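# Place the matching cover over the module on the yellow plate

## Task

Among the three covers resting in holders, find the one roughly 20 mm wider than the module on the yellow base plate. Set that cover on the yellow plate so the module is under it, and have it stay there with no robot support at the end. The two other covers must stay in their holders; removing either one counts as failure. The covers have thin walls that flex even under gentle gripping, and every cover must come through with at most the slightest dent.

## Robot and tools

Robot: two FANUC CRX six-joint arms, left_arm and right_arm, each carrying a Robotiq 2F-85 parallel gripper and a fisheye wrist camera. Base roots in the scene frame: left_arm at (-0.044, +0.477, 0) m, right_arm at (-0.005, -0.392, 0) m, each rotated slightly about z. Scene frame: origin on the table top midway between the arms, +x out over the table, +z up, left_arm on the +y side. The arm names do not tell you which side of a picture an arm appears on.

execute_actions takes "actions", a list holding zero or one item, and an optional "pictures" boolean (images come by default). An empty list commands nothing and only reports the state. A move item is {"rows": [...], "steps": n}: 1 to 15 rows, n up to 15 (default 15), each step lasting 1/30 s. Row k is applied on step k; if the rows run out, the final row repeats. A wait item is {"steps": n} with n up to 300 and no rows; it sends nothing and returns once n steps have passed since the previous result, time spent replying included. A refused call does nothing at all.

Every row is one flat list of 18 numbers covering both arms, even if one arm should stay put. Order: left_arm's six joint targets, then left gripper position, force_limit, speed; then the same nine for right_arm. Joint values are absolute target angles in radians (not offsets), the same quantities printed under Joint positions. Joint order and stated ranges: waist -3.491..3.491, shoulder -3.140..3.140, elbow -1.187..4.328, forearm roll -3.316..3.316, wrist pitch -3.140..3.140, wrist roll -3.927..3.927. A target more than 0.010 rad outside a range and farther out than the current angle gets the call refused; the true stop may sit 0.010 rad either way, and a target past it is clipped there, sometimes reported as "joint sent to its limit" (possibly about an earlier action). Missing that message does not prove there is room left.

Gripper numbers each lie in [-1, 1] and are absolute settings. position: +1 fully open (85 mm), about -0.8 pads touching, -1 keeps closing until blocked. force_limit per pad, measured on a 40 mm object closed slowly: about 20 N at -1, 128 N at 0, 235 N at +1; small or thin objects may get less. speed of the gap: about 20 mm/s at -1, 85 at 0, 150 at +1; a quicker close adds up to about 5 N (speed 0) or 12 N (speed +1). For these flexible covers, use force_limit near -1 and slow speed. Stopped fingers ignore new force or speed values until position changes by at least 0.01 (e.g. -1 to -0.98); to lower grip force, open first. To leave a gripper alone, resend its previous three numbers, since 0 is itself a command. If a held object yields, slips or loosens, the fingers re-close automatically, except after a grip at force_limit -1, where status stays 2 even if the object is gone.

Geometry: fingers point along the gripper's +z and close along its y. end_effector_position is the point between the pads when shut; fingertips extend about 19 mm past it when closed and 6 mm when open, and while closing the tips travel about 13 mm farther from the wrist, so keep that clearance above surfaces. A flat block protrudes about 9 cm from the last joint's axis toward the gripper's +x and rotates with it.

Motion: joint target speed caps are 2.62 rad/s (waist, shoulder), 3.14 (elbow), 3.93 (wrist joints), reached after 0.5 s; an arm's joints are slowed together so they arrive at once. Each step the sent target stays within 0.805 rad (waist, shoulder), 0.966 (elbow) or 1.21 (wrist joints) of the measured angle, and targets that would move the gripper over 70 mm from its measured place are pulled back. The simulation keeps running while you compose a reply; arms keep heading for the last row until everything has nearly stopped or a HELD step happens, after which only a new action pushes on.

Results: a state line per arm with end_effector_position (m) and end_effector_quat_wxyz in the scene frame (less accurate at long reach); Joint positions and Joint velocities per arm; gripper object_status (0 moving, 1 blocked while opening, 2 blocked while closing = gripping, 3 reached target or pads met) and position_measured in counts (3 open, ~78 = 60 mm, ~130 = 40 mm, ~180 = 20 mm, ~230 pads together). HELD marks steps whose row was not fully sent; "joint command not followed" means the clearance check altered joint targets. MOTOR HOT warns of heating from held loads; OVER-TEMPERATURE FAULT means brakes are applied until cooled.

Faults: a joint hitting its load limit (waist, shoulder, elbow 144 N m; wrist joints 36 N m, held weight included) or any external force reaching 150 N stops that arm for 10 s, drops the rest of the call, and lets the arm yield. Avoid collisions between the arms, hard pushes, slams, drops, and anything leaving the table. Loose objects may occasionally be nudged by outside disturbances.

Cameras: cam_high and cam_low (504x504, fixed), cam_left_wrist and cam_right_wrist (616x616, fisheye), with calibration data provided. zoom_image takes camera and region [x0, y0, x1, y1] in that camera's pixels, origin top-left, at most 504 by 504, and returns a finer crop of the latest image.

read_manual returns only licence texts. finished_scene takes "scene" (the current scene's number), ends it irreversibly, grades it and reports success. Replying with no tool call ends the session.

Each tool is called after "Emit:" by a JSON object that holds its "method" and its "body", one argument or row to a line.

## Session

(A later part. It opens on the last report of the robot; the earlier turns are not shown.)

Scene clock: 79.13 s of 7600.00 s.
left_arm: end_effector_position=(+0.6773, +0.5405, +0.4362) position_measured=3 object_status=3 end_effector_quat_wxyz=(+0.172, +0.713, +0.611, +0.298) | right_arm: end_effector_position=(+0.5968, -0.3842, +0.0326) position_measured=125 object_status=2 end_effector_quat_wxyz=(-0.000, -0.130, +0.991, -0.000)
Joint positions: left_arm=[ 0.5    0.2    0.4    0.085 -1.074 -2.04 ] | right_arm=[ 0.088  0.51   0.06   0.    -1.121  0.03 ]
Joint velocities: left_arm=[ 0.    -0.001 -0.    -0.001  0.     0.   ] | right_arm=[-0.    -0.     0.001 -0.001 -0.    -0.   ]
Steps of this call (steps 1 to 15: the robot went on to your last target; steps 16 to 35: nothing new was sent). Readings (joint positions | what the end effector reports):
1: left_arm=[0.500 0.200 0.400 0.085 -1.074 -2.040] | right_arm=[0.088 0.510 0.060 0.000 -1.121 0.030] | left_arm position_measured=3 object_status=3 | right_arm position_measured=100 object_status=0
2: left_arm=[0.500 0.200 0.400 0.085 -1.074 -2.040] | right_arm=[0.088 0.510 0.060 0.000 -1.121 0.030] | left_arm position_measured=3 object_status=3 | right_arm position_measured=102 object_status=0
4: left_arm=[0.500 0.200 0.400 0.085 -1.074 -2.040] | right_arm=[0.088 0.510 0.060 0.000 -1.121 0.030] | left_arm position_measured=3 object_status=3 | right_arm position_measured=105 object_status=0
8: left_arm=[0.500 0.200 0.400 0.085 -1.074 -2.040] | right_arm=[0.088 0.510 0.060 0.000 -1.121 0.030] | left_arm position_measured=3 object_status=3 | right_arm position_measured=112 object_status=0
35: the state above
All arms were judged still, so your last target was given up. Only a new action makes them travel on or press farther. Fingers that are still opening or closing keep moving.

Emit:
{"method": "execute_actions", "body": {
  "actions": [
    {"rows":[[0.5,0.2,0.4,0.085,-1.074,-2.04,1,0,0,0.088,0.48,0.10,0,-1.19,0.03,-1,-0.93,-1],[0.5,0.2,0.4,0.085,-1.074,-2.04,1,0,0,0.088,0.48,0.10,0,-1.19,0.03,-1,-0.93,-1],[0.5,0.2,0.4,0.085,-1.074,-2.04,1,0,0,0.088,0.48,0.10,0,-1.19,0.03,-1,-0.93,-1],[0.5,0.2,0.4,0.085,-1.074,-2.04,1,0,0,0.088,0.45,0.145,0,-1.265,0.03,-1,-0.93,-1],[0.5,0.2,0.4,0.085,-1.074,-2.04,1,0,0,0.088,0.45,0.145,0,-1.265,0.03,-1,-0.93,-1],[0.5,0.2,0.4,0.085,-1.074,-2.04,1,0,0,0.088,0.45,0.145,0,-1.265,0.03,-1,-0.93,-1],[0.5,0.2,0.4,0.085,-1.074,-2.04,1,0,0,0.088,0.415,0.205,0,-1.36,0.03,-1,-0.93,-1]],"steps":15}
  ],
  "pictures": false
}}

Emit:
{"method": "execute_actions", "body": {
  "actions": [
    {"rows":[[0.5,0.2,0.4,0.085,-1.074,-2.04,1,0,0,0.2,0.425,0.22,0,-1.365,-0.08,-1,-0.93,-1],[0.5,0.2,0.4,0.085,-1.074,-2.04,1,0,0,0.2,0.425,0.22,0,-1.365,-0.08,-1,-0.93,-1],[0.5,0.2,0.4,0.085,-1.074,-2.04,1,0,0,0.31,0.44,0.235,0,-1.366,-0.19,-1,-0.93,-1],[0.5,0.2,0.4,0.085,-1.074,-2.04,1,0,0,0.31,0.44,0.235,0,-1.366,-0.19,-1,-0.93,-1],[0.5,0.2,0.4,0.085,-1.074,-2.04,1,0,0,0.42,0.452,0.25,0,-1.367,-0.3,-1,-0.93,-1],[0.5,0.2,0.4,0.085,-1.074,-2.04,1,0,0,0.42,0.452,0.25,0,-1.367,-0.3,-1,-0.93,-1],[0.5,0.2,0.4,0.085,-1.074,-2.04,1,0,0,0.53,0.465,0.263,0,-1.368,-0.41,-1,-0.93,-1],[0.5,0.2,0.4,0.085,-1.074,-2.04,1,0,0,0.53,0.465,0.263,0,-1.368,-0.41,-1,-0.93,-1],[0.5,0.2,0.4,0.085,-1.074,-2.04,1,0,0,0.637,0.478,0.276,0,-1.369,-0.519,-1,-0.93,-1]],"steps":15}
  ],
  "pictures": false
}}

Emit:
{"method": "execute_actions", "body": {
  "actions": [
    {"steps":12}
  ]
}}

Emit:
{"method": "zoom_image", "body": {
  "camera": "cam_right_wrist",
  "region": [180, 200, 440, 420]
}}

Scene clock: 82.07 s of 7600.00 s.
left_arm: end_effector_position=(+0.6773, +0.5405, +0.4362) position_measured=3 object_status=3 end_effector_quat_wxyz=(+0.172, +0.713, +0.611, +0.298) | right_arm: end_effector_position=(+0.5956, -0.3845, +0.1473) position_measured=125 object_status=2 end_effector_quat_wxyz=(+0.000, -0.130, +0.991, -0.000)
Joint positions: left_arm=[ 0.5    0.2    0.4    0.085 -1.074 -2.04 ] | right_arm=[ 0.088  0.415  0.205  0.    -1.36   0.03 ]
Joint velocities: left_arm=[ 0.     0.     0.001  0.    -0.001 -0.   ] | right_arm=[-0.    -0.     0.008 -0.    -0.004  0.001]
Steps of this call (steps 1 to 73: nothing new was sent; steps 74 to 88: all 15 steps of this action). Readings (joint positions | what the end effector reports):
74: left_arm=[0.500 0.200 0.400 0.085 -1.074 -2.040] | right_arm=[0.088 0.510 0.060 -0.000 -1.122 0.030] | left_arm position_measured=3 object_status=3 | right_arm position_measured=125 object_status=2
75: left_arm=[0.500 0.200 0.400 0.085 -1.074 -2.040] | right_arm=[0.088 0.507 0.064 -0.001 -1.129 0.030] | left_arm position_measured=3 object_status=3 | right_arm position_measured=125 object_status=2
77: left_arm=[0.500 0.200 0.400 0.085 -1.074 -2.040] | right_arm=[0.088 0.491 0.086 -0.000 -1.166 0.030] | left_arm position_measured=3 object_status=3 | right_arm position_measured=125 object_status=2
81: left_arm=[0.500 0.200 0.400 0.085 -1.074 -2.040] | right_arm=[0.088 0.449 0.147 0.000 -1.268 0.030] | left_arm position_measured=3 object_status=3 | right_arm position_measured=125 object_status=2
88: the state above

Scene clock: 82.57 s of 7600.00 s.
left_arm: end_effector_position=(+0.6773, +0.5405, +0.4362) position_measured=3 object_status=3 end_effector_quat_wxyz=(+0.172, +0.713, +0.611, +0.298) | right_arm: end_effector_position=(+0.5772, -0.1990, +0.1434) position_measured=125 object_status=2 end_effector_quat_wxyz=(-0.000, -0.131, +0.991, -0.000)
Joint positions: left_arm=[ 0.5    0.2    0.4    0.085 -1.074 -2.04 ] | right_arm=[ 0.391  0.45   0.245  0.    -1.366 -0.272]
Joint velocities: left_arm=[-0.001  0.    -0.001  0.001  0.    -0.   ] | right_arm=[ 0.726  0.083  0.092  0.001 -0.009 -0.725]
Steps of this call (steps 1 to 15: all 15 steps of this action). Readings (joint positions | what the end effector reports):
1: left_arm=[0.500 0.200 0.400 0.085 -1.074 -2.040] | right_arm=[0.089 0.415 0.205 0.000 -1.360 0.030] | left_arm position_measured=3 object_status=3 | right_arm position_measured=125 object_status=2
2: left_arm=[0.500 0.200 0.400 0.085 -1.074 -2.040] | right_arm=[0.093 0.416 0.206 0.000 -1.360 0.026] | left_arm position_measured=3 object_status=3 | right_arm position_measured=125 object_status=2
4: left_arm=[0.500 0.200 0.400 0.085 -1.074 -2.040] | right_arm=[0.119 0.420 0.209 0.000 -1.361 -0.001] | left_arm position_measured=3 object_status=3 | right_arm position_measured=125 object_status=2
8: left_arm=[0.500 0.200 0.400 0.085 -1.074 -2.040] | right_arm=[0.219 0.430 0.223 0.000 -1.364 -0.099] | left_arm position_measured=3 object_status=3 | right_arm position_measured=125 object_status=2
15: the state above

Scene clock: 82.97 s of 7600.00 s.
left_arm: end_effector_position=(+0.6773, +0.5405, +0.4362) position_measured=3 object_status=3 end_effector_quat_wxyz=(+0.172, +0.713, +0.611, +0.298) | right_arm: end_effector_position=(+0.5204, -0.0563, +0.1396) position_measured=125 object_status=2 end_effector_quat_wxyz=(-0.000, -0.131, +0.991, -0.000)
Joint positions: left_arm=[ 0.5    0.2    0.4    0.085 -1.074 -2.04 ] | right_arm=[ 0.636  0.478  0.276 -0.    -1.369 -0.518]
Joint velocities: left_arm=[-0.    -0.     0.    -0.    -0.001 -0.   ] | right_arm=[ 0.069  0.008  0.009 -0.    -0.001 -0.07 ]
Steps of this call (steps 1 to 12: the robot went on to your last target). Readings (joint positions | what the end effector reports):
1: left_arm=[0.500 0.200 0.400 0.085 -1.074 -2.040] | right_arm=[0.416 0.453 0.248 0.000 -1.366 -0.297] | left_arm position_measured=3 object_status=3 | right_arm position_measured=125 object_status=2
2: left_arm=[0.500 0.200 0.400 0.085 -1.074 -2.040] | right_arm=[0.440 0.456 0.251 0.000 -1.366 -0.321] | left_arm position_measured=3 object_status=3 | right_arm position_measured=125 object_status=2
4: left_arm=[0.500 0.200 0.400 0.085 -1.074 -2.040] | right_arm=[0.489 0.461 0.257 0.000 -1.367 -0.370] | left_arm position_measured=3 object_status=3 | right_arm position_measured=125 object_status=2
8: left_arm=[0.500 0.200 0.400 0.085 -1.074 -2.040] | right_arm=[0.585 0.472 0.269 -0.000 -1.368 -0.467] | left_arm position_measured=3 object_status=3 | right_arm position_measured=125 object_status=2
12: the state above
camera_calibration (this result's frames):
cam_left_wrist: T_world_to_cam=[[0.780029, -0.228925, 0.582364, -0.654557], [-0.290392, -0.956822, 0.0128346, 0.739122], [0.55428, -0.179125, -0.812827, 0.227564], [0, 0, 0, 1]] pos_world=[0.599075, 0.598126, 0.556674]
cam_right_wrist: T_world_to_cam=[[-0.306986, 0.950935, -0.0384945, 0.219052], [0.92083, 0.307001, 0.240462, -0.462719], [0.240481, 0.0383715, -0.969895, 0.159449], [0, 0, 0, 1]] pos_world=[0.454987, -0.072367, 0.274347]

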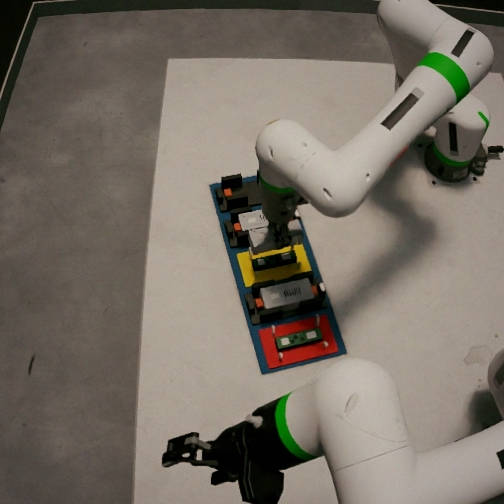

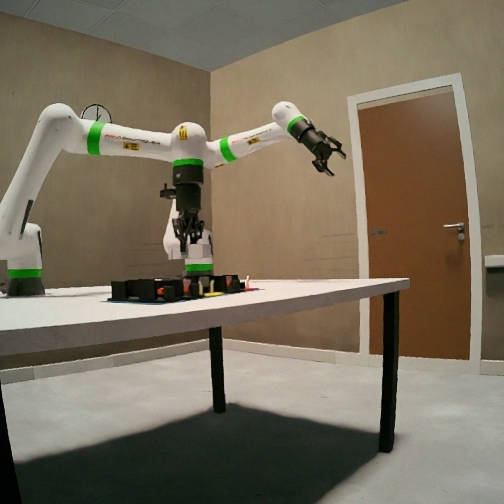

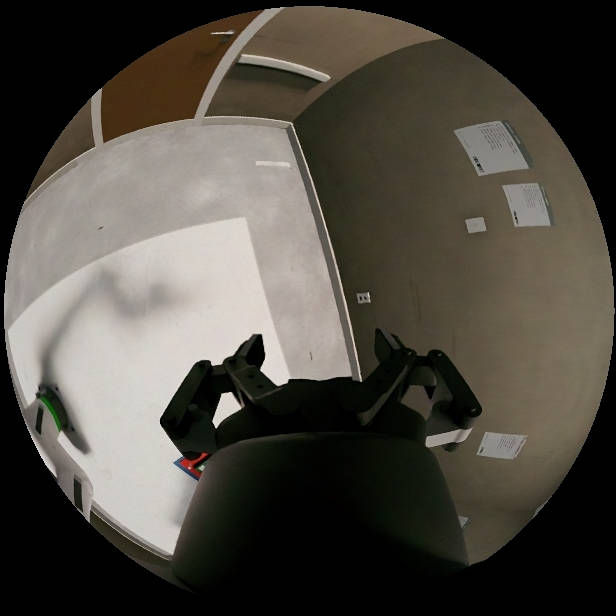

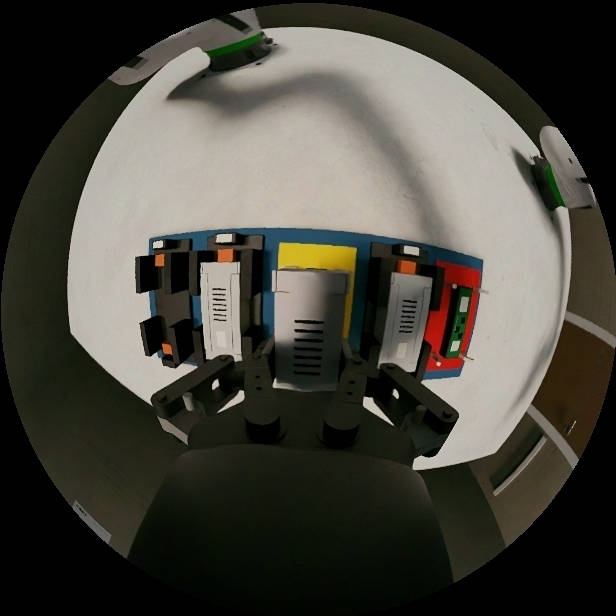

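Region (180, 200, 440, 420) of cam_right_wrist's 616x616 image, scaled by 1.938, with more detail than that image has; it fills the top 426 rows of this view, and the rest is white.

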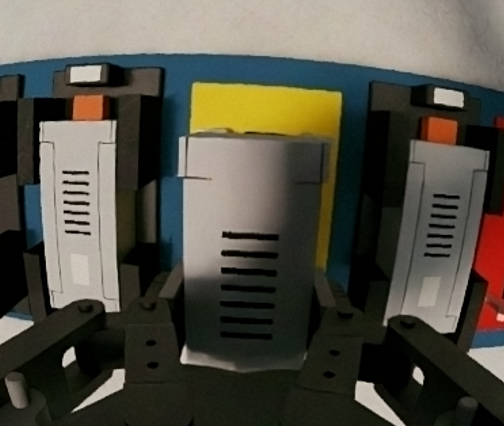

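Emit:
{"method": "execute_actions", "body": {
  "actions": [
    {"rows":[[0.5,0.2,0.4,0.085,-1.074,-2.04,1,0,0,0.642,0.494,0.24,0,-1.317,-0.524,-1,-0.93,-1],[0.5,0.2,0.4,0.085,-1.074,-2.04,1,0,0,0.642,0.494,0.24,0,-1.317,-0.524,-1,-0.93,-1],[0.5,0.2,0.4,0.085,-1.074,-2.04,1,0,0,0.642,0.494,0.24,0,-1.317,-0.524,-1,-0.93,-1],[0.5,0.2,0.4,0.085,-1.074,-2.04,1,0,0,0.642,0.51,0.203,0,-1.264,-0.524,-1,-0.93,-1]],"steps":15}
  ]
}}

Emit:
{"method": "zoom_image", "body": {
  "camera": "cam_right_wrist",
  "region": [180, 200, 440, 420]
}}

Emit:
{"method": "zoom_image", "body": {
  "camera": "cam_low",
  "region": [130, 220, 270, 310]
}}

Scene clock: 85.93 s of 7600.00 s.
left_arm: end_effector_position=(+0.6773, +0.5405, +0.4362) position_measured=3 object_status=3 end_effector_quat_wxyz=(+0.172, +0.713, +0.611, +0.298) | right_arm: end_effector_position=(+0.5185, -0.0529, +0.0896) position_measured=125 object_status=2 end_effector_quat_wxyz=(-0.000, -0.130, +0.991, -0.000)
Joint positions: left_arm=[ 0.5    0.2    0.4    0.085 -1.074 -2.04 ] | right_arm=[ 0.642  0.51   0.203 -0.    -1.264 -0.524]
Joint velocities: left_arm=[ 0.002  0.    -0.     0.001  0.    -0.   ] | right_arm=[-0.    -0.001 -0.     0.001  0.     0.001]
Steps of this call (steps 1 to 30: the robot went on to your last target; steps 31 to 74: nothing new was sent; steps 75 to 89: all 15 steps of this action). Readings (joint positions | what the end effector reports):
75: left_arm=[0.500 0.200 0.400 0.085 -1.074 -2.040] | right_arm=[0.637 0.478 0.276 0.000 -1.368 -0.519] | left_arm position_measured=3 object_status=3 | right_arm position_measured=125 object_status=2
76: left_arm=[0.500 0.200 0.400 0.085 -1.074 -2.040] | right_arm=[0.638 0.480 0.271 0.000 -1.361 -0.520] | left_arm position_measured=3 object_status=3 | right_arm position_measured=125 object_status=2
78: left_arm=[0.500 0.200 0.400 0.085 -1.074 -2.040] | right_arm=[0.641 0.490 0.248 0.000 -1.329 -0.523] | left_arm position_measured=3 object_status=3 | right_arm position_measured=125 object_status=2
82: left_arm=[0.500 0.200 0.400 0.085 -1.074 -2.040] | right_arm=[0.642 0.510 0.205 -0.000 -1.268 -0.524] | left_arm position_measured=3 object_status=3 | right_arm position_measured=125 object_status=2
89: the state above
camera_calibration (this result's frames):
cam_left_wrist: T_world_to_cam=[[0.780029, -0.228925, 0.582364, -0.654557], [-0.290392, -0.956822, 0.0128346, 0.739122], [0.55428, -0.179125, -0.812827, 0.227564], [0, 0, 0, 1]] pos_world=[0.599075, 0.598126, 0.556674]
cam_right_wrist: T_world_to_cam=[[-0.306612, 0.951052, -0.0385844, 0.21321], [0.920957, 0.306663, 0.240408, -0.4501], [0.240473, 0.0381774, -0.969905, 0.111294], [0, 0, 0, 1]] pos_world=[0.453132, -0.068994, 0.224379]

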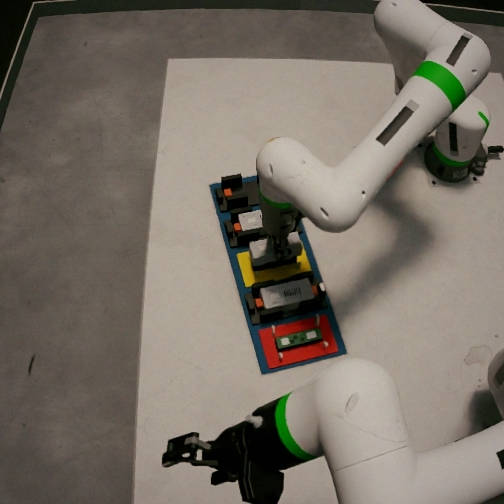

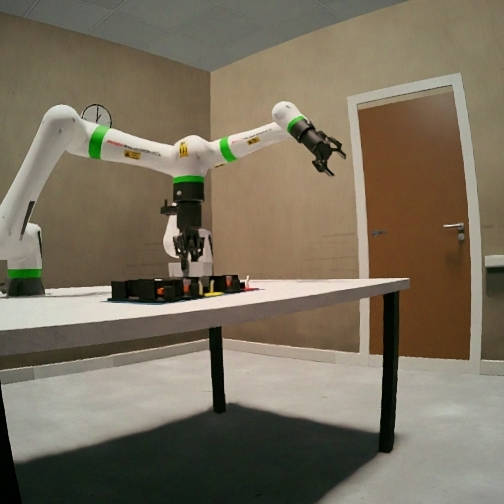

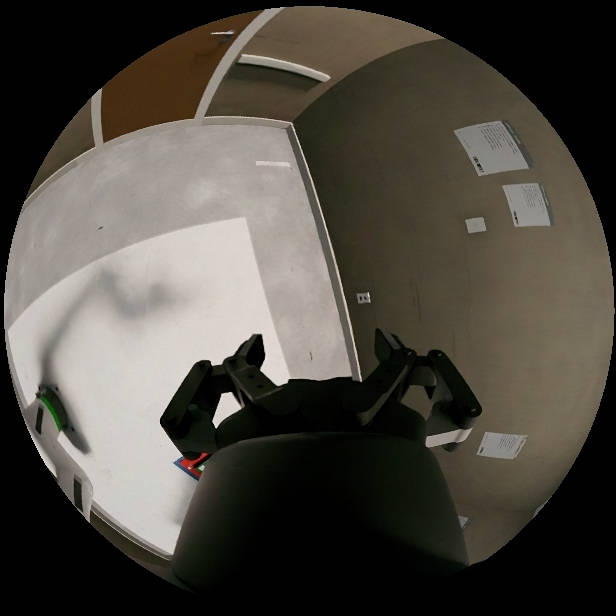

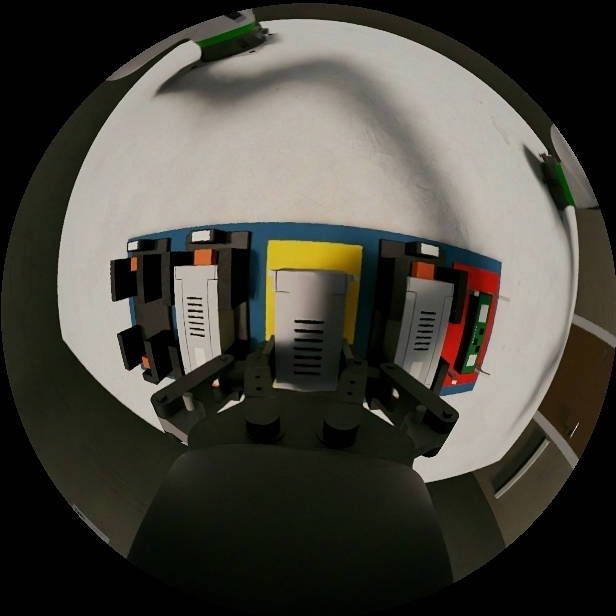

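Region (180, 200, 440, 420) of cam_right_wrist's 616x616 image, scaled by 1.938, with more detail than that image has; it fills the top 426 rows of this view, and the rest is white.

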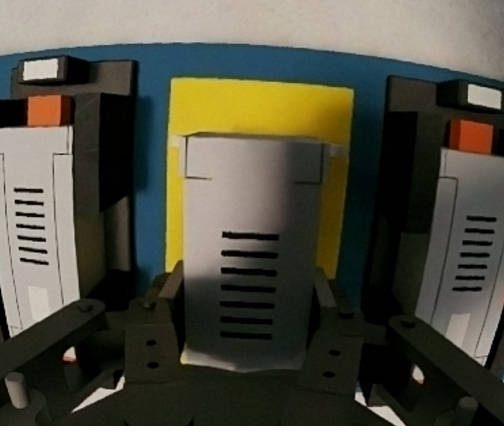

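Region (130, 220, 270, 310) of cam_low's 504x504 image, scaled by 3.600, with more detail than that image has; it fills the top 324 rows of this view, and the rest is white.

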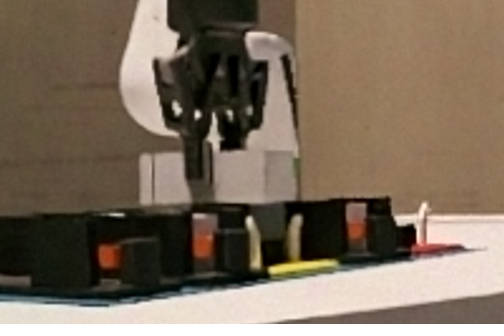

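Emit:
{"method": "execute_actions", "body": {
  "actions": [
    {"rows":[[0.5,0.2,0.4,0.085,-1.074,-2.04,1,0,0,0.644,0.52,0.189,0,-1.24,-0.526,-1,-0.93,-1],[0.5,0.2,0.4,0.085,-1.074,-2.04,1,0,0,0.644,0.52,0.189,0,-1.24,-0.526,-1,-0.93,-1],[0.5,0.2,0.4,0.085,-1.074,-2.04,1,0,0,0.644,0.52,0.189,0,-1.24,-0.526,-1,-0.93,-1],[0.5,0.2,0.4,0.085,-1.074,-2.04,1,0,0,0.644,0.531,0.174,0,-1.214,-0.526,-1,-0.93,-1],[0.5,0.2,0.4,0.085,-1.074,-2.04,1,0,0,0.644,0.531,0.174,0,-1.214,-0.526,-1,-0.93,-1],[0.5,0.2,0.4,0.085,-1.074,-2.04,1,0,0,0.644,0.531,0.174,0,-1.214,-0.526,-1,-0.93,-1],[0.5,0.2,0.4,0.085,-1.074,-2.04,1,0,0,0.644,0.54,0.162,0,-1.193,-0.526,-1,-0.93,-1]],"steps":15}
  ]
}}

Emit:
{"method": "zoom_image", "body": {
  "camera": "cam_right_wrist",
  "region": [180, 200, 440, 420]
}}

Emit:
{"method": "zoom_image", "body": {
  "camera": "cam_low",
  "region": [130, 220, 270, 310]
}}

Scene clock: 87.67 s of 7600.00 s.
left_arm: end_effector_position=(+0.6773, +0.5405, +0.4362) position_measured=3 object_status=3 end_effector_quat_wxyz=(+0.172, +0.713, +0.611, +0.298) | right_arm: end_effector_position=(+0.5182, -0.0516, +0.0549) position_measured=125 object_status=2 end_effector_quat_wxyz=(-0.000, -0.130, +0.991, -0.000)
Joint positions: left_arm=[ 0.5    0.2    0.4    0.085 -1.074 -2.04 ] | right_arm=[ 0.644  0.54   0.162  0.    -1.193 -0.526]
Joint velocities: left_arm=[-0.     0.    -0.    -0.001  0.001  0.   ] | right_arm=[ 0.001  0.001 -0.001 -0.     0.001  0.001]
Steps of this call (steps 1 to 15: the robot went on to your last target; steps 16 to 37: nothing new was sent; steps 38 to 52: all 15 steps of this action). Readings (joint positions | what the end effector reports):
38: left_arm=[0.500 0.200 0.400 0.085 -1.074 -2.040] | right_arm=[0.642 0.510 0.202 0.000 -1.263 -0.524] | left_arm position_measured=3 object_status=3 | right_arm position_measured=125 object_status=2
39: left_arm=[0.500 0.200 0.400 0.085 -1.074 -2.040] | right_arm=[0.642 0.512 0.199 0.000 -1.256 -0.525] | left_arm position_measured=3 object_status=3 | right_arm position_measured=125 object_status=2
41: left_arm=[0.500 0.200 0.400 0.085 -1.074 -2.040] | right_arm=[0.644 0.520 0.189 0.000 -1.241 -0.526] | left_arm position_measured=3 object_status=3 | right_arm position_measured=125 object_status=2
45: left_arm=[0.500 0.200 0.400 0.085 -1.074 -2.040] | right_arm=[0.644 0.534 0.170 0.000 -1.207 -0.526] | left_arm position_measured=3 object_status=3 | right_arm position_measured=125 object_status=2
52: the state above
camera_calibration (this result's frames):
cam_left_wrist: T_world_to_cam=[[0.780029, -0.228925, 0.582364, -0.654557], [-0.290392, -0.956822, 0.0128345, 0.739122], [0.55428, -0.179125, -0.812827, 0.227564], [0, 0, 0, 1]] pos_world=[0.599075, 0.598126, 0.556674]
cam_right_wrist: T_world_to_cam=[[-0.306574, 0.951067, -0.0385223, 0.210492], [0.920903, 0.3066, 0.240694, -0.441828], [0.240727, 0.0383153, -0.969836, 0.0775153], [0, 0, 0, 1]] pos_world=[0.452752, -0.0676971, 0.189631]

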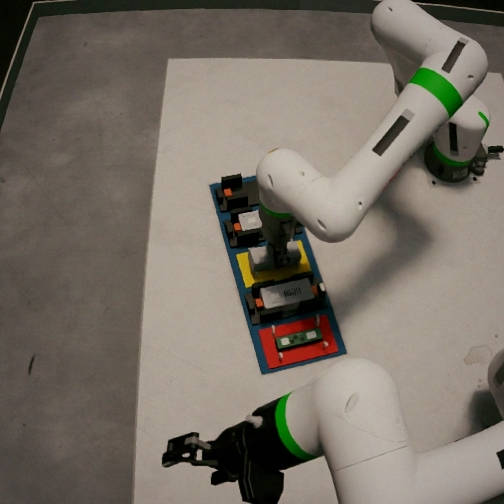

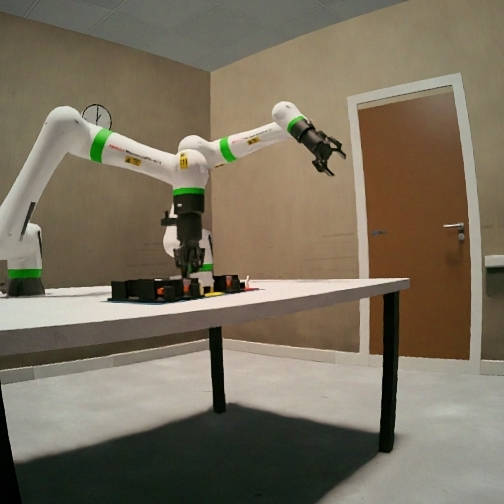

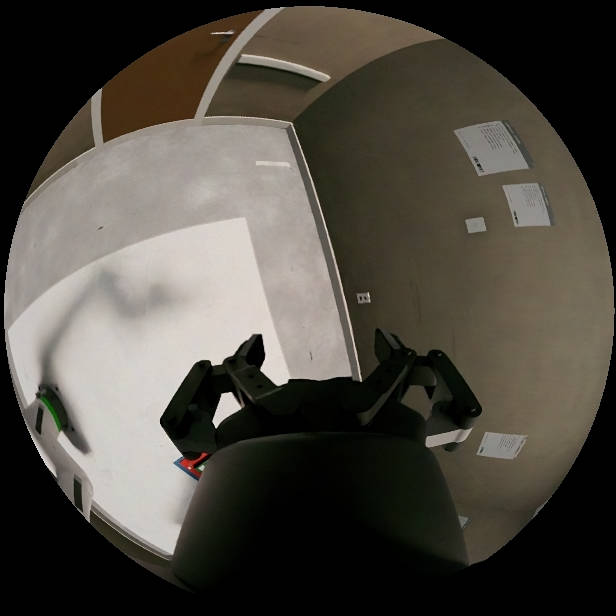

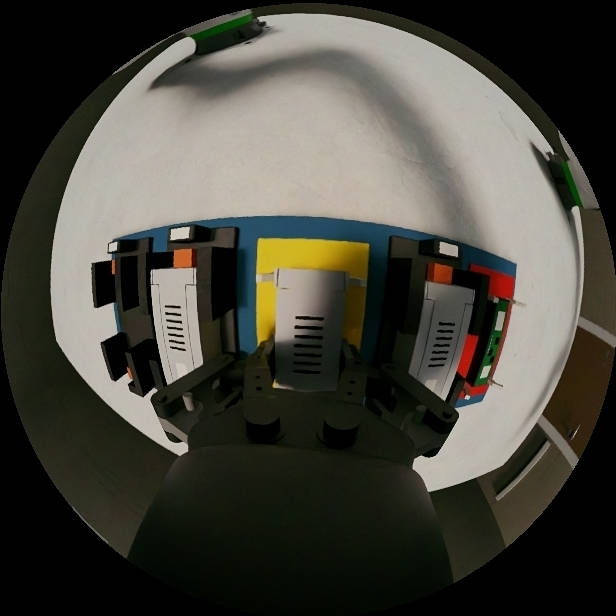

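Region (180, 200, 440, 420) of cam_right_wrist's 616x616 image, scaled by 1.938, with more detail than that image has; it fills the top 426 rows of this view, and the rest is white.

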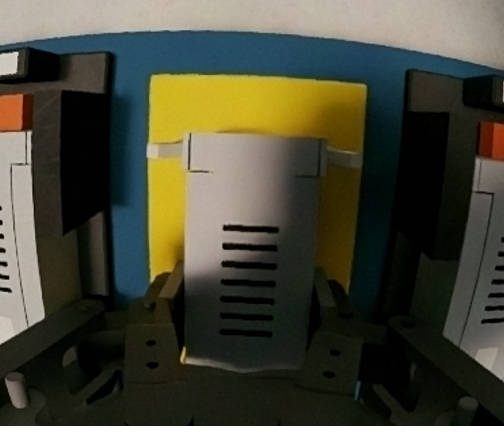

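Region (130, 220, 270, 310) of cam_low's 504x504 image, scaled by 3.600, with more detail than that image has; it fills the top 324 rows of this view, and the rest is white.

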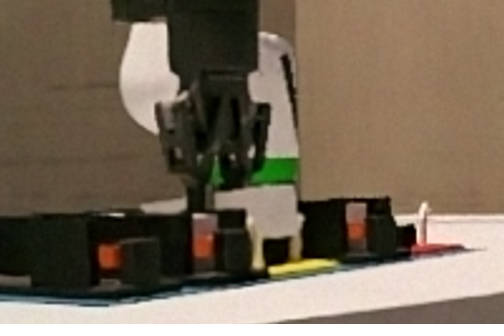

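Emit:
{"method": "execute_actions", "body": {
  "actions": [
    {"rows":[[0.5,0.2,0.4,0.085,-1.074,-2.04,1,0,0,0.644,0.546,0.156,0,-1.181,-0.526,-1,-0.93,-1],[0.5,0.2,0.4,0.085,-1.074,-2.04,1,0,0,0.644,0.546,0.156,0,-1.181,-0.526,-1,-0.93,-1],[0.5,0.2,0.4,0.085,-1.074,-2.04,1,0,0,0.644,0.546,0.156,0,-1.181,-0.526,-1,-0.93,-1],[0.5,0.2,0.4,0.085,-1.074,-2.04,1,0,0,0.644,0.551,0.150,0,-1.17,-0.526,-1,-0.93,-1]],"steps":15}
  ]
}}

Emit:
{"method": "zoom_image", "body": {
  "camera": "cam_low",
  "region": [160, 250, 260, 310]
}}

Emit:
{"method": "zoom_image", "body": {
  "camera": "cam_high",
  "region": [220, 210, 340, 310]
}}

Scene clock: 89.23 s of 7600.00 s.
left_arm: end_effector_position=(+0.6773, +0.5405, +0.4362) position_measured=3 object_status=3 end_effector_quat_wxyz=(+0.172, +0.713, +0.611, +0.298) | right_arm: end_effector_position=(+0.5182, -0.0515, +0.0433) position_measured=125 object_status=2 end_effector_quat_wxyz=(-0.000, -0.130, +0.991, -0.000)
Joint positions: left_arm=[ 0.5    0.2    0.4    0.085 -1.074 -2.04 ] | right_arm=[ 0.644  0.551  0.15  -0.    -1.17  -0.526]
Joint velocities: left_arm=[-0.     0.    -0.    -0.     0.001 -0.   ] | right_arm=[-0.     0.    -0.     0.001  0.     0.002]
Steps of this call (steps 1 to 15: the robot went on to your last target; steps 16 to 32: nothing new was sent; steps 33 to 47: all 15 steps of this action). Readings (joint positions | what the end effector reports):
33: left_arm=[0.500 0.200 0.400 0.085 -1.074 -2.040] | right_arm=[0.644 0.540 0.162 0.000 -1.192 -0.526] | left_arm position_measured=3 object_status=3 | right_arm position_measured=125 object_status=2
34: left_arm=[0.500 0.200 0.400 0.085 -1.074 -2.040] | right_arm=[0.644 0.543 0.159 0.000 -1.187 -0.526] | left_arm position_measured=3 object_status=3 | right_arm position_measured=125 object_status=2
36: left_arm=[0.500 0.200 0.400 0.085 -1.074 -2.040] | right_arm=[0.644 0.546 0.156 -0.000 -1.181 -0.526] | left_arm position_measured=3 object_status=3 | right_arm position_measured=125 object_status=2
40: left_arm=[0.500 0.200 0.400 0.085 -1.074 -2.040] | right_arm=[0.644 0.551 0.150 -0.000 -1.170 -0.526] | left_arm position_measured=3 object_status=3 | right_arm position_measured=125 object_status=2
47: the state above
camera_calibration (this result's frames):
cam_left_wrist: T_world_to_cam=[[0.780029, -0.228925, 0.582364, -0.654557], [-0.290392, -0.956822, 0.0128347, 0.739122], [0.55428, -0.179126, -0.812827, 0.227564], [0, 0, 0, 1]] pos_world=[0.599075, 0.598126, 0.556674]
cam_right_wrist: T_world_to_cam=[[-0.306606, 0.951058, -0.0385022, 0.209971], [0.920924, 0.30663, 0.240575, -0.439094], [0.240607, 0.0383042, -0.969867, 0.0663594], [0, 0, 0, 1]] pos_world=[0.452784, -0.0675972, 0.178079]

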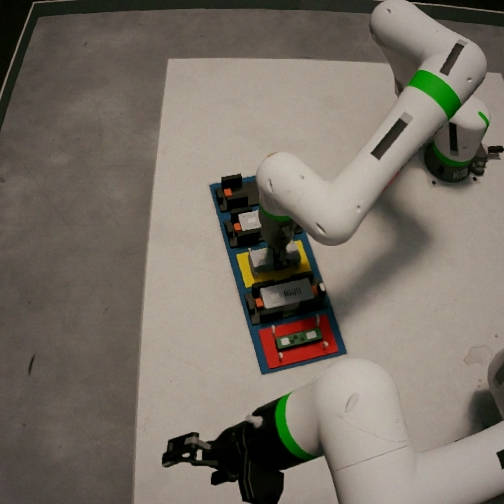

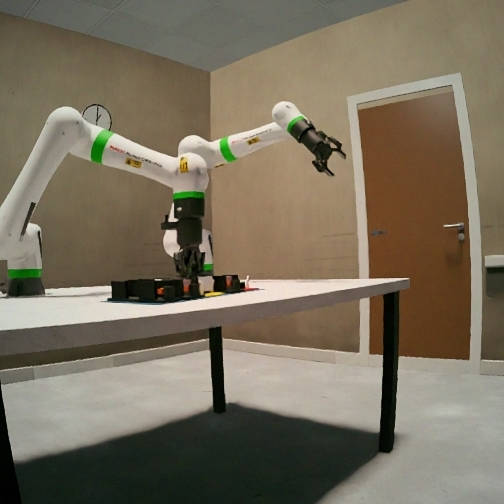

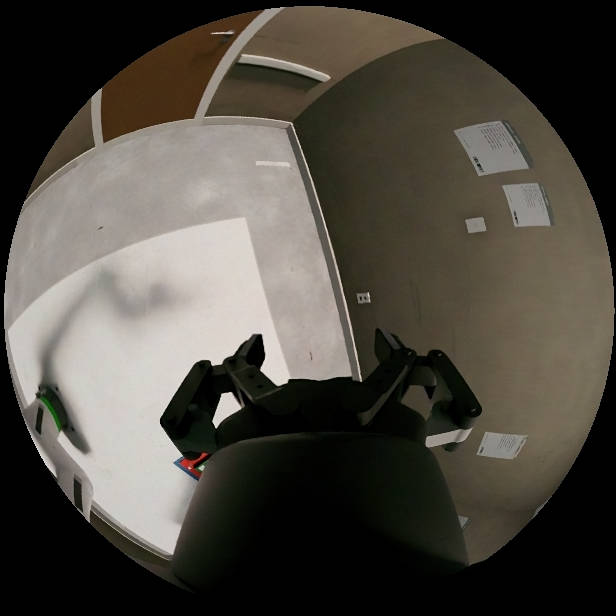

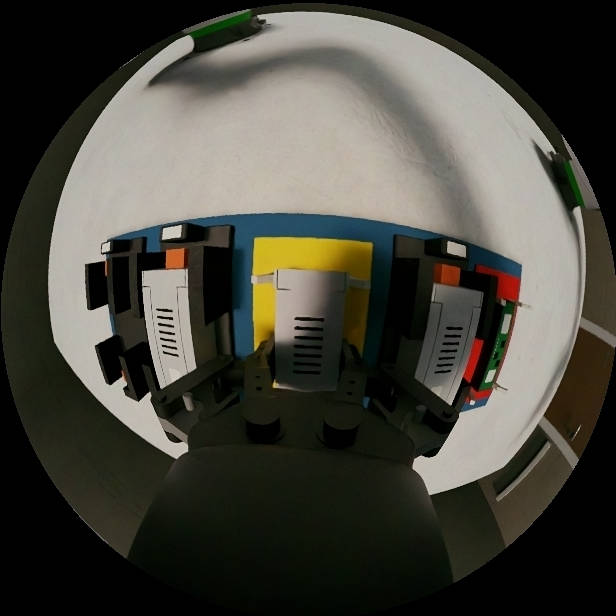

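Region (160, 250, 260, 310) of cam_low's 504x504 image, scaled by 5.040, with more detail than that image has; it fills the top 302 rows of this view, and the rest is white.

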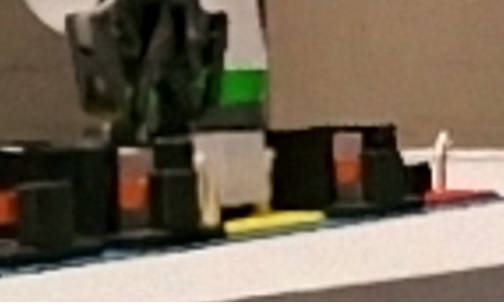

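Region (220, 210, 340, 310) of cam_high's 504x504 image, scaled by 4.200, with more detail than that image has.

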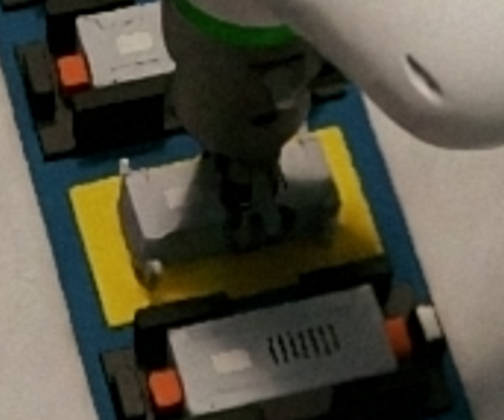

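Emit:
{"method": "execute_actions", "body": {
  "actions": [
    {"rows":[[0.5,0.2,0.4,0.085,-1.074,-2.04,1,0,0,0.644,0.554,0.147,0,-1.164,-0.526,-1,-0.93,-1],[0.5,0.2,0.4,0.085,-1.074,-2.04,1,0,0,0.644,0.554,0.147,0,-1.164,-0.526,-1,-0.93,-1],[0.5,0.2,0.4,0.085,-1.074,-2.04,1,0,0,0.644,0.554,0.147,0,-1.164,-0.526,-1,-0.93,-1],[0.5,0.2,0.4,0.085,-1.074,-2.04,1,0,0,0.644,0.554,0.147,0,-1.164,-0.526,-1,-0.93,-1],[0.5,0.2,0.4,0.085,-1.074,-2.04,1,0,0,0.644,0.554,0.147,0,-1.164,-0.526,-1,-0.93,-1],[0.5,0.2,0.4,0.085,-1.074,-2.04,1,0,0,0.644,0.554,0.147,0,-1.164,-0.526,0.35,-1,0]],"steps":15}
  ],
  "pictures": false
}}

Emit:
{"method": "execute_actions", "body": {
  "actions": [
    {"rows":[[0.5,0.2,0.4,0.085,-1.074,-2.04,1,0,0,0.644,0.531,0.174,0,-1.214,-0.526,0.35,-1,0],[0.5,0.2,0.4,0.085,-1.074,-2.04,1,0,0,0.644,0.531,0.174,0,-1.214,-0.526,0.35,-1,0],[0.5,0.2,0.4,0.085,-1.074,-2.04,1,0,0,0.644,0.531,0.174,0,-1.214,-0.526,0.35,-1,0],[0.5,0.2,0.4,0.085,-1.074,-2.04,1,0,0,0.644,0.51,0.203,0,-1.264,-0.526,0.35,-1,0],[0.5,0.2,0.4,0.085,-1.074,-2.04,1,0,0,0.644,0.51,0.203,0,-1.264,-0.526,0.35,-1,0],[0.5,0.2,0.4,0.085,-1.074,-2.04,1,0,0,0.55,0.42,0.3,0,-1.45,-0.526,0.35,-1,0]],"steps":15}
  ]
}}

Emit:
{"method": "zoom_image", "body": {
  "camera": "cam_high",
  "region": [200, 160, 340, 310]
}}

Emit:
{"method": "zoom_image", "body": {
  "camera": "cam_low",
  "region": [160, 250, 260, 310]
}}

Scene clock: 94.07 s of 7600.00 s.
left_arm: end_effector_position=(+0.6773, +0.5405, +0.4362) position_measured=3 object_status=3 end_effector_quat_wxyz=(+0.172, +0.713, +0.611, +0.298) | right_arm: end_effector_position=(+0.5183, -0.0516, +0.0403) position_measured=86 object_status=0 end_effector_quat_wxyz=(-0.000, -0.130, +0.991, -0.000)
Joint positions: left_arm=[ 0.5    0.2    0.4    0.085 -1.074 -2.04 ] | right_arm=[ 0.644  0.554  0.147  0.    -1.164 -0.526]
Joint velocities: left_arm=[ 0.001  0.001 -0.001 -0.     0.    -0.   ] | right_arm=[-0.    -0.    -0.     0.001  0.     0.   ]
Steps of this call (steps 1 to 15: the robot went on to your last target; steps 16 to 90: nothing new was sent; then 1.33 s passed at rest; steps 91 to 105: all 15 steps of this action). Readings (joint positions | what the end effector reports):
91: left_arm=[0.500 0.200 0.400 0.085 -1.074 -2.040] | right_arm=[0.644 0.551 0.150 0.000 -1.169 -0.526] | left_arm position_measured=3 object_status=3 | right_arm position_measured=125 object_status=2
92: left_arm=[0.500 0.200 0.400 0.085 -1.074 -2.040] | right_arm=[0.644 0.552 0.148 0.000 -1.167 -0.526] | left_arm position_measured=3 object_status=3 | right_arm position_measured=125 object_status=2
94: left_arm=[0.500 0.200 0.400 0.085 -1.074 -2.040] | right_arm=[0.644 0.554 0.147 0.000 -1.164 -0.526] | left_arm position_measured=3 object_status=3 | right_arm position_measured=125 object_status=2
98: left_arm=[0.500 0.200 0.400 0.085 -1.074 -2.040] | right_arm=[0.644 0.554 0.147 0.000 -1.164 -0.526] | left_arm position_measured=3 object_status=3 | right_arm position_measured=119 object_status=0
105: the state above

Scene clock: 94.57 s of 7600.00 s.
left_arm: end_effector_position=(+0.6773, +0.5405, +0.4362) position_measured=3 object_status=3 end_effector_quat_wxyz=(+0.172, +0.713, +0.611, +0.298) | right_arm: end_effector_position=(+0.5356, -0.1118, +0.1838) position_measured=85 object_status=3 end_effector_quat_wxyz=(+0.001, -0.084, +0.996, +0.000)
Joint positions: left_arm=[ 0.5    0.2    0.4    0.085 -1.074 -2.04 ] | right_arm=[ 0.551  0.421  0.299  0.    -1.447 -0.526]
Joint velocities: left_arm=[0.    0.    0.    0.001 0.    0.   ] | right_arm=[-0.063 -0.057  0.062  0.    -0.121  0.   ]
Steps of this call (steps 1 to 15: all 15 steps of this action). Readings (joint positions | what the end effector reports):
1: left_arm=[0.500 0.200 0.400 0.085 -1.074 -2.040] | right_arm=[0.644 0.554 0.147 0.000 -1.164 -0.526] | left_arm position_measured=3 object_status=3 | right_arm position_measured=86 object_status=0
2: left_arm=[0.500 0.200 0.400 0.085 -1.074 -2.040] | right_arm=[0.644 0.552 0.150 -0.000 -1.170 -0.526] | left_arm position_measured=3 object_status=3 | right_arm position_measured=85 object_status=0
4: left_arm=[0.500 0.200 0.400 0.085 -1.074 -2.040] | right_arm=[0.644 0.537 0.167 -0.000 -1.202 -0.526] | left_arm position_measured=3 object_status=3 | right_arm position_measured=85 object_status=0
8: left_arm=[0.500 0.200 0.400 0.085 -1.074 -2.040] | right_arm=[0.635 0.496 0.218 -0.000 -1.294 -0.526] | left_arm position_measured=3 object_status=3 | right_arm position_measured=85 object_status=3
15: the state above
camera_calibration (this result's frames):
cam_left_wrist: T_world_to_cam=[[0.780029, -0.228925, 0.582364, -0.654557], [-0.290392, -0.956822, 0.0128346, 0.739122], [0.55428, -0.179125, -0.812827, 0.227564], [0, 0, 0, 1]] pos_world=[0.599075, 0.598126, 0.556674]
cam_right_wrist: T_world_to_cam=[[-0.216851, 0.975468, -0.0379253, 0.232542], [0.945071, 0.21951, 0.242192, -0.493385], [0.244575, 0.0166776, -0.969487, 0.196175], [0, 0, 0, 1]] pos_world=[0.468731, -0.121805, 0.318502]

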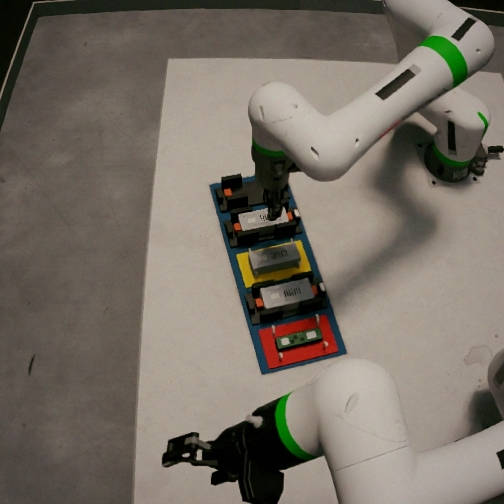

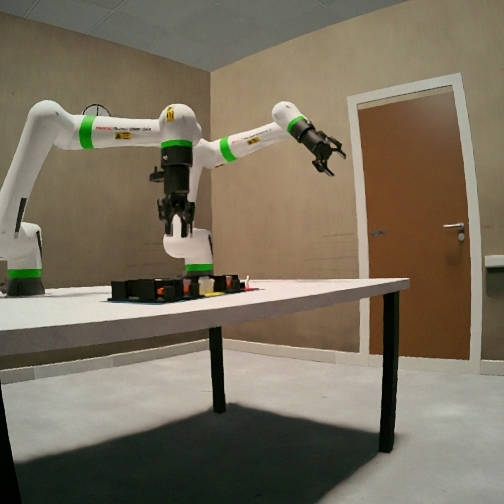

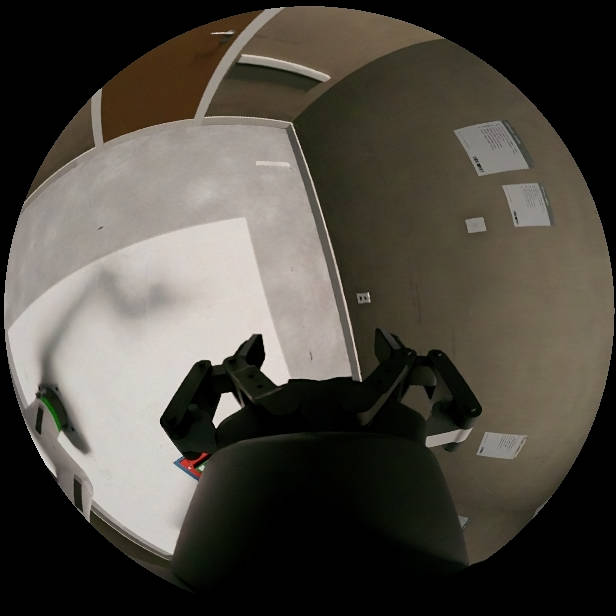

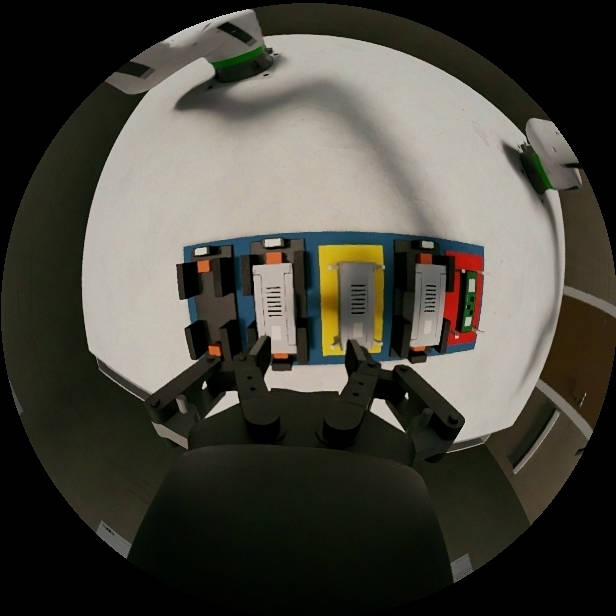

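Region (200, 160, 340, 310) of cam_high's 504x504 image, scaled by 3.360, with more detail than that image has; it fills the left 470 columns of this view, and the rest is white.

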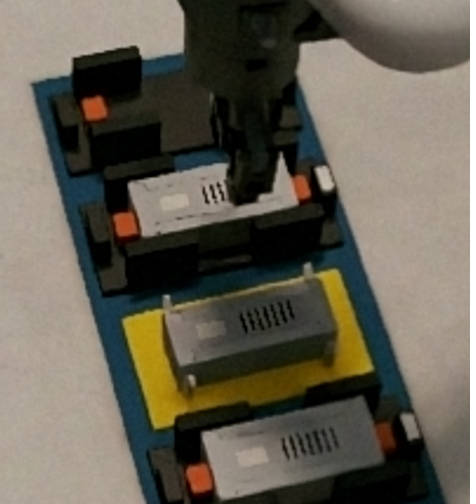

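Region (160, 250, 260, 310) of cam_low's 504x504 image, scaled by 5.040, with more detail than that image has; it fills the top 302 rows of this view, and the rest is white.

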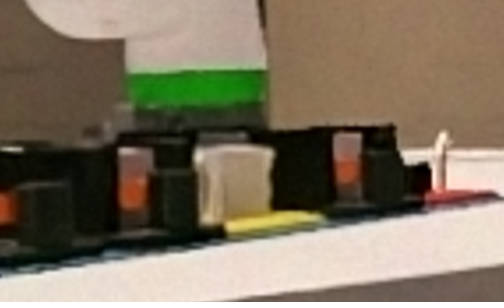

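Seated.

Emit:
{"method": "finished_scene", "body": {
  "scene": 1
}}

The scene is finished: the task was done.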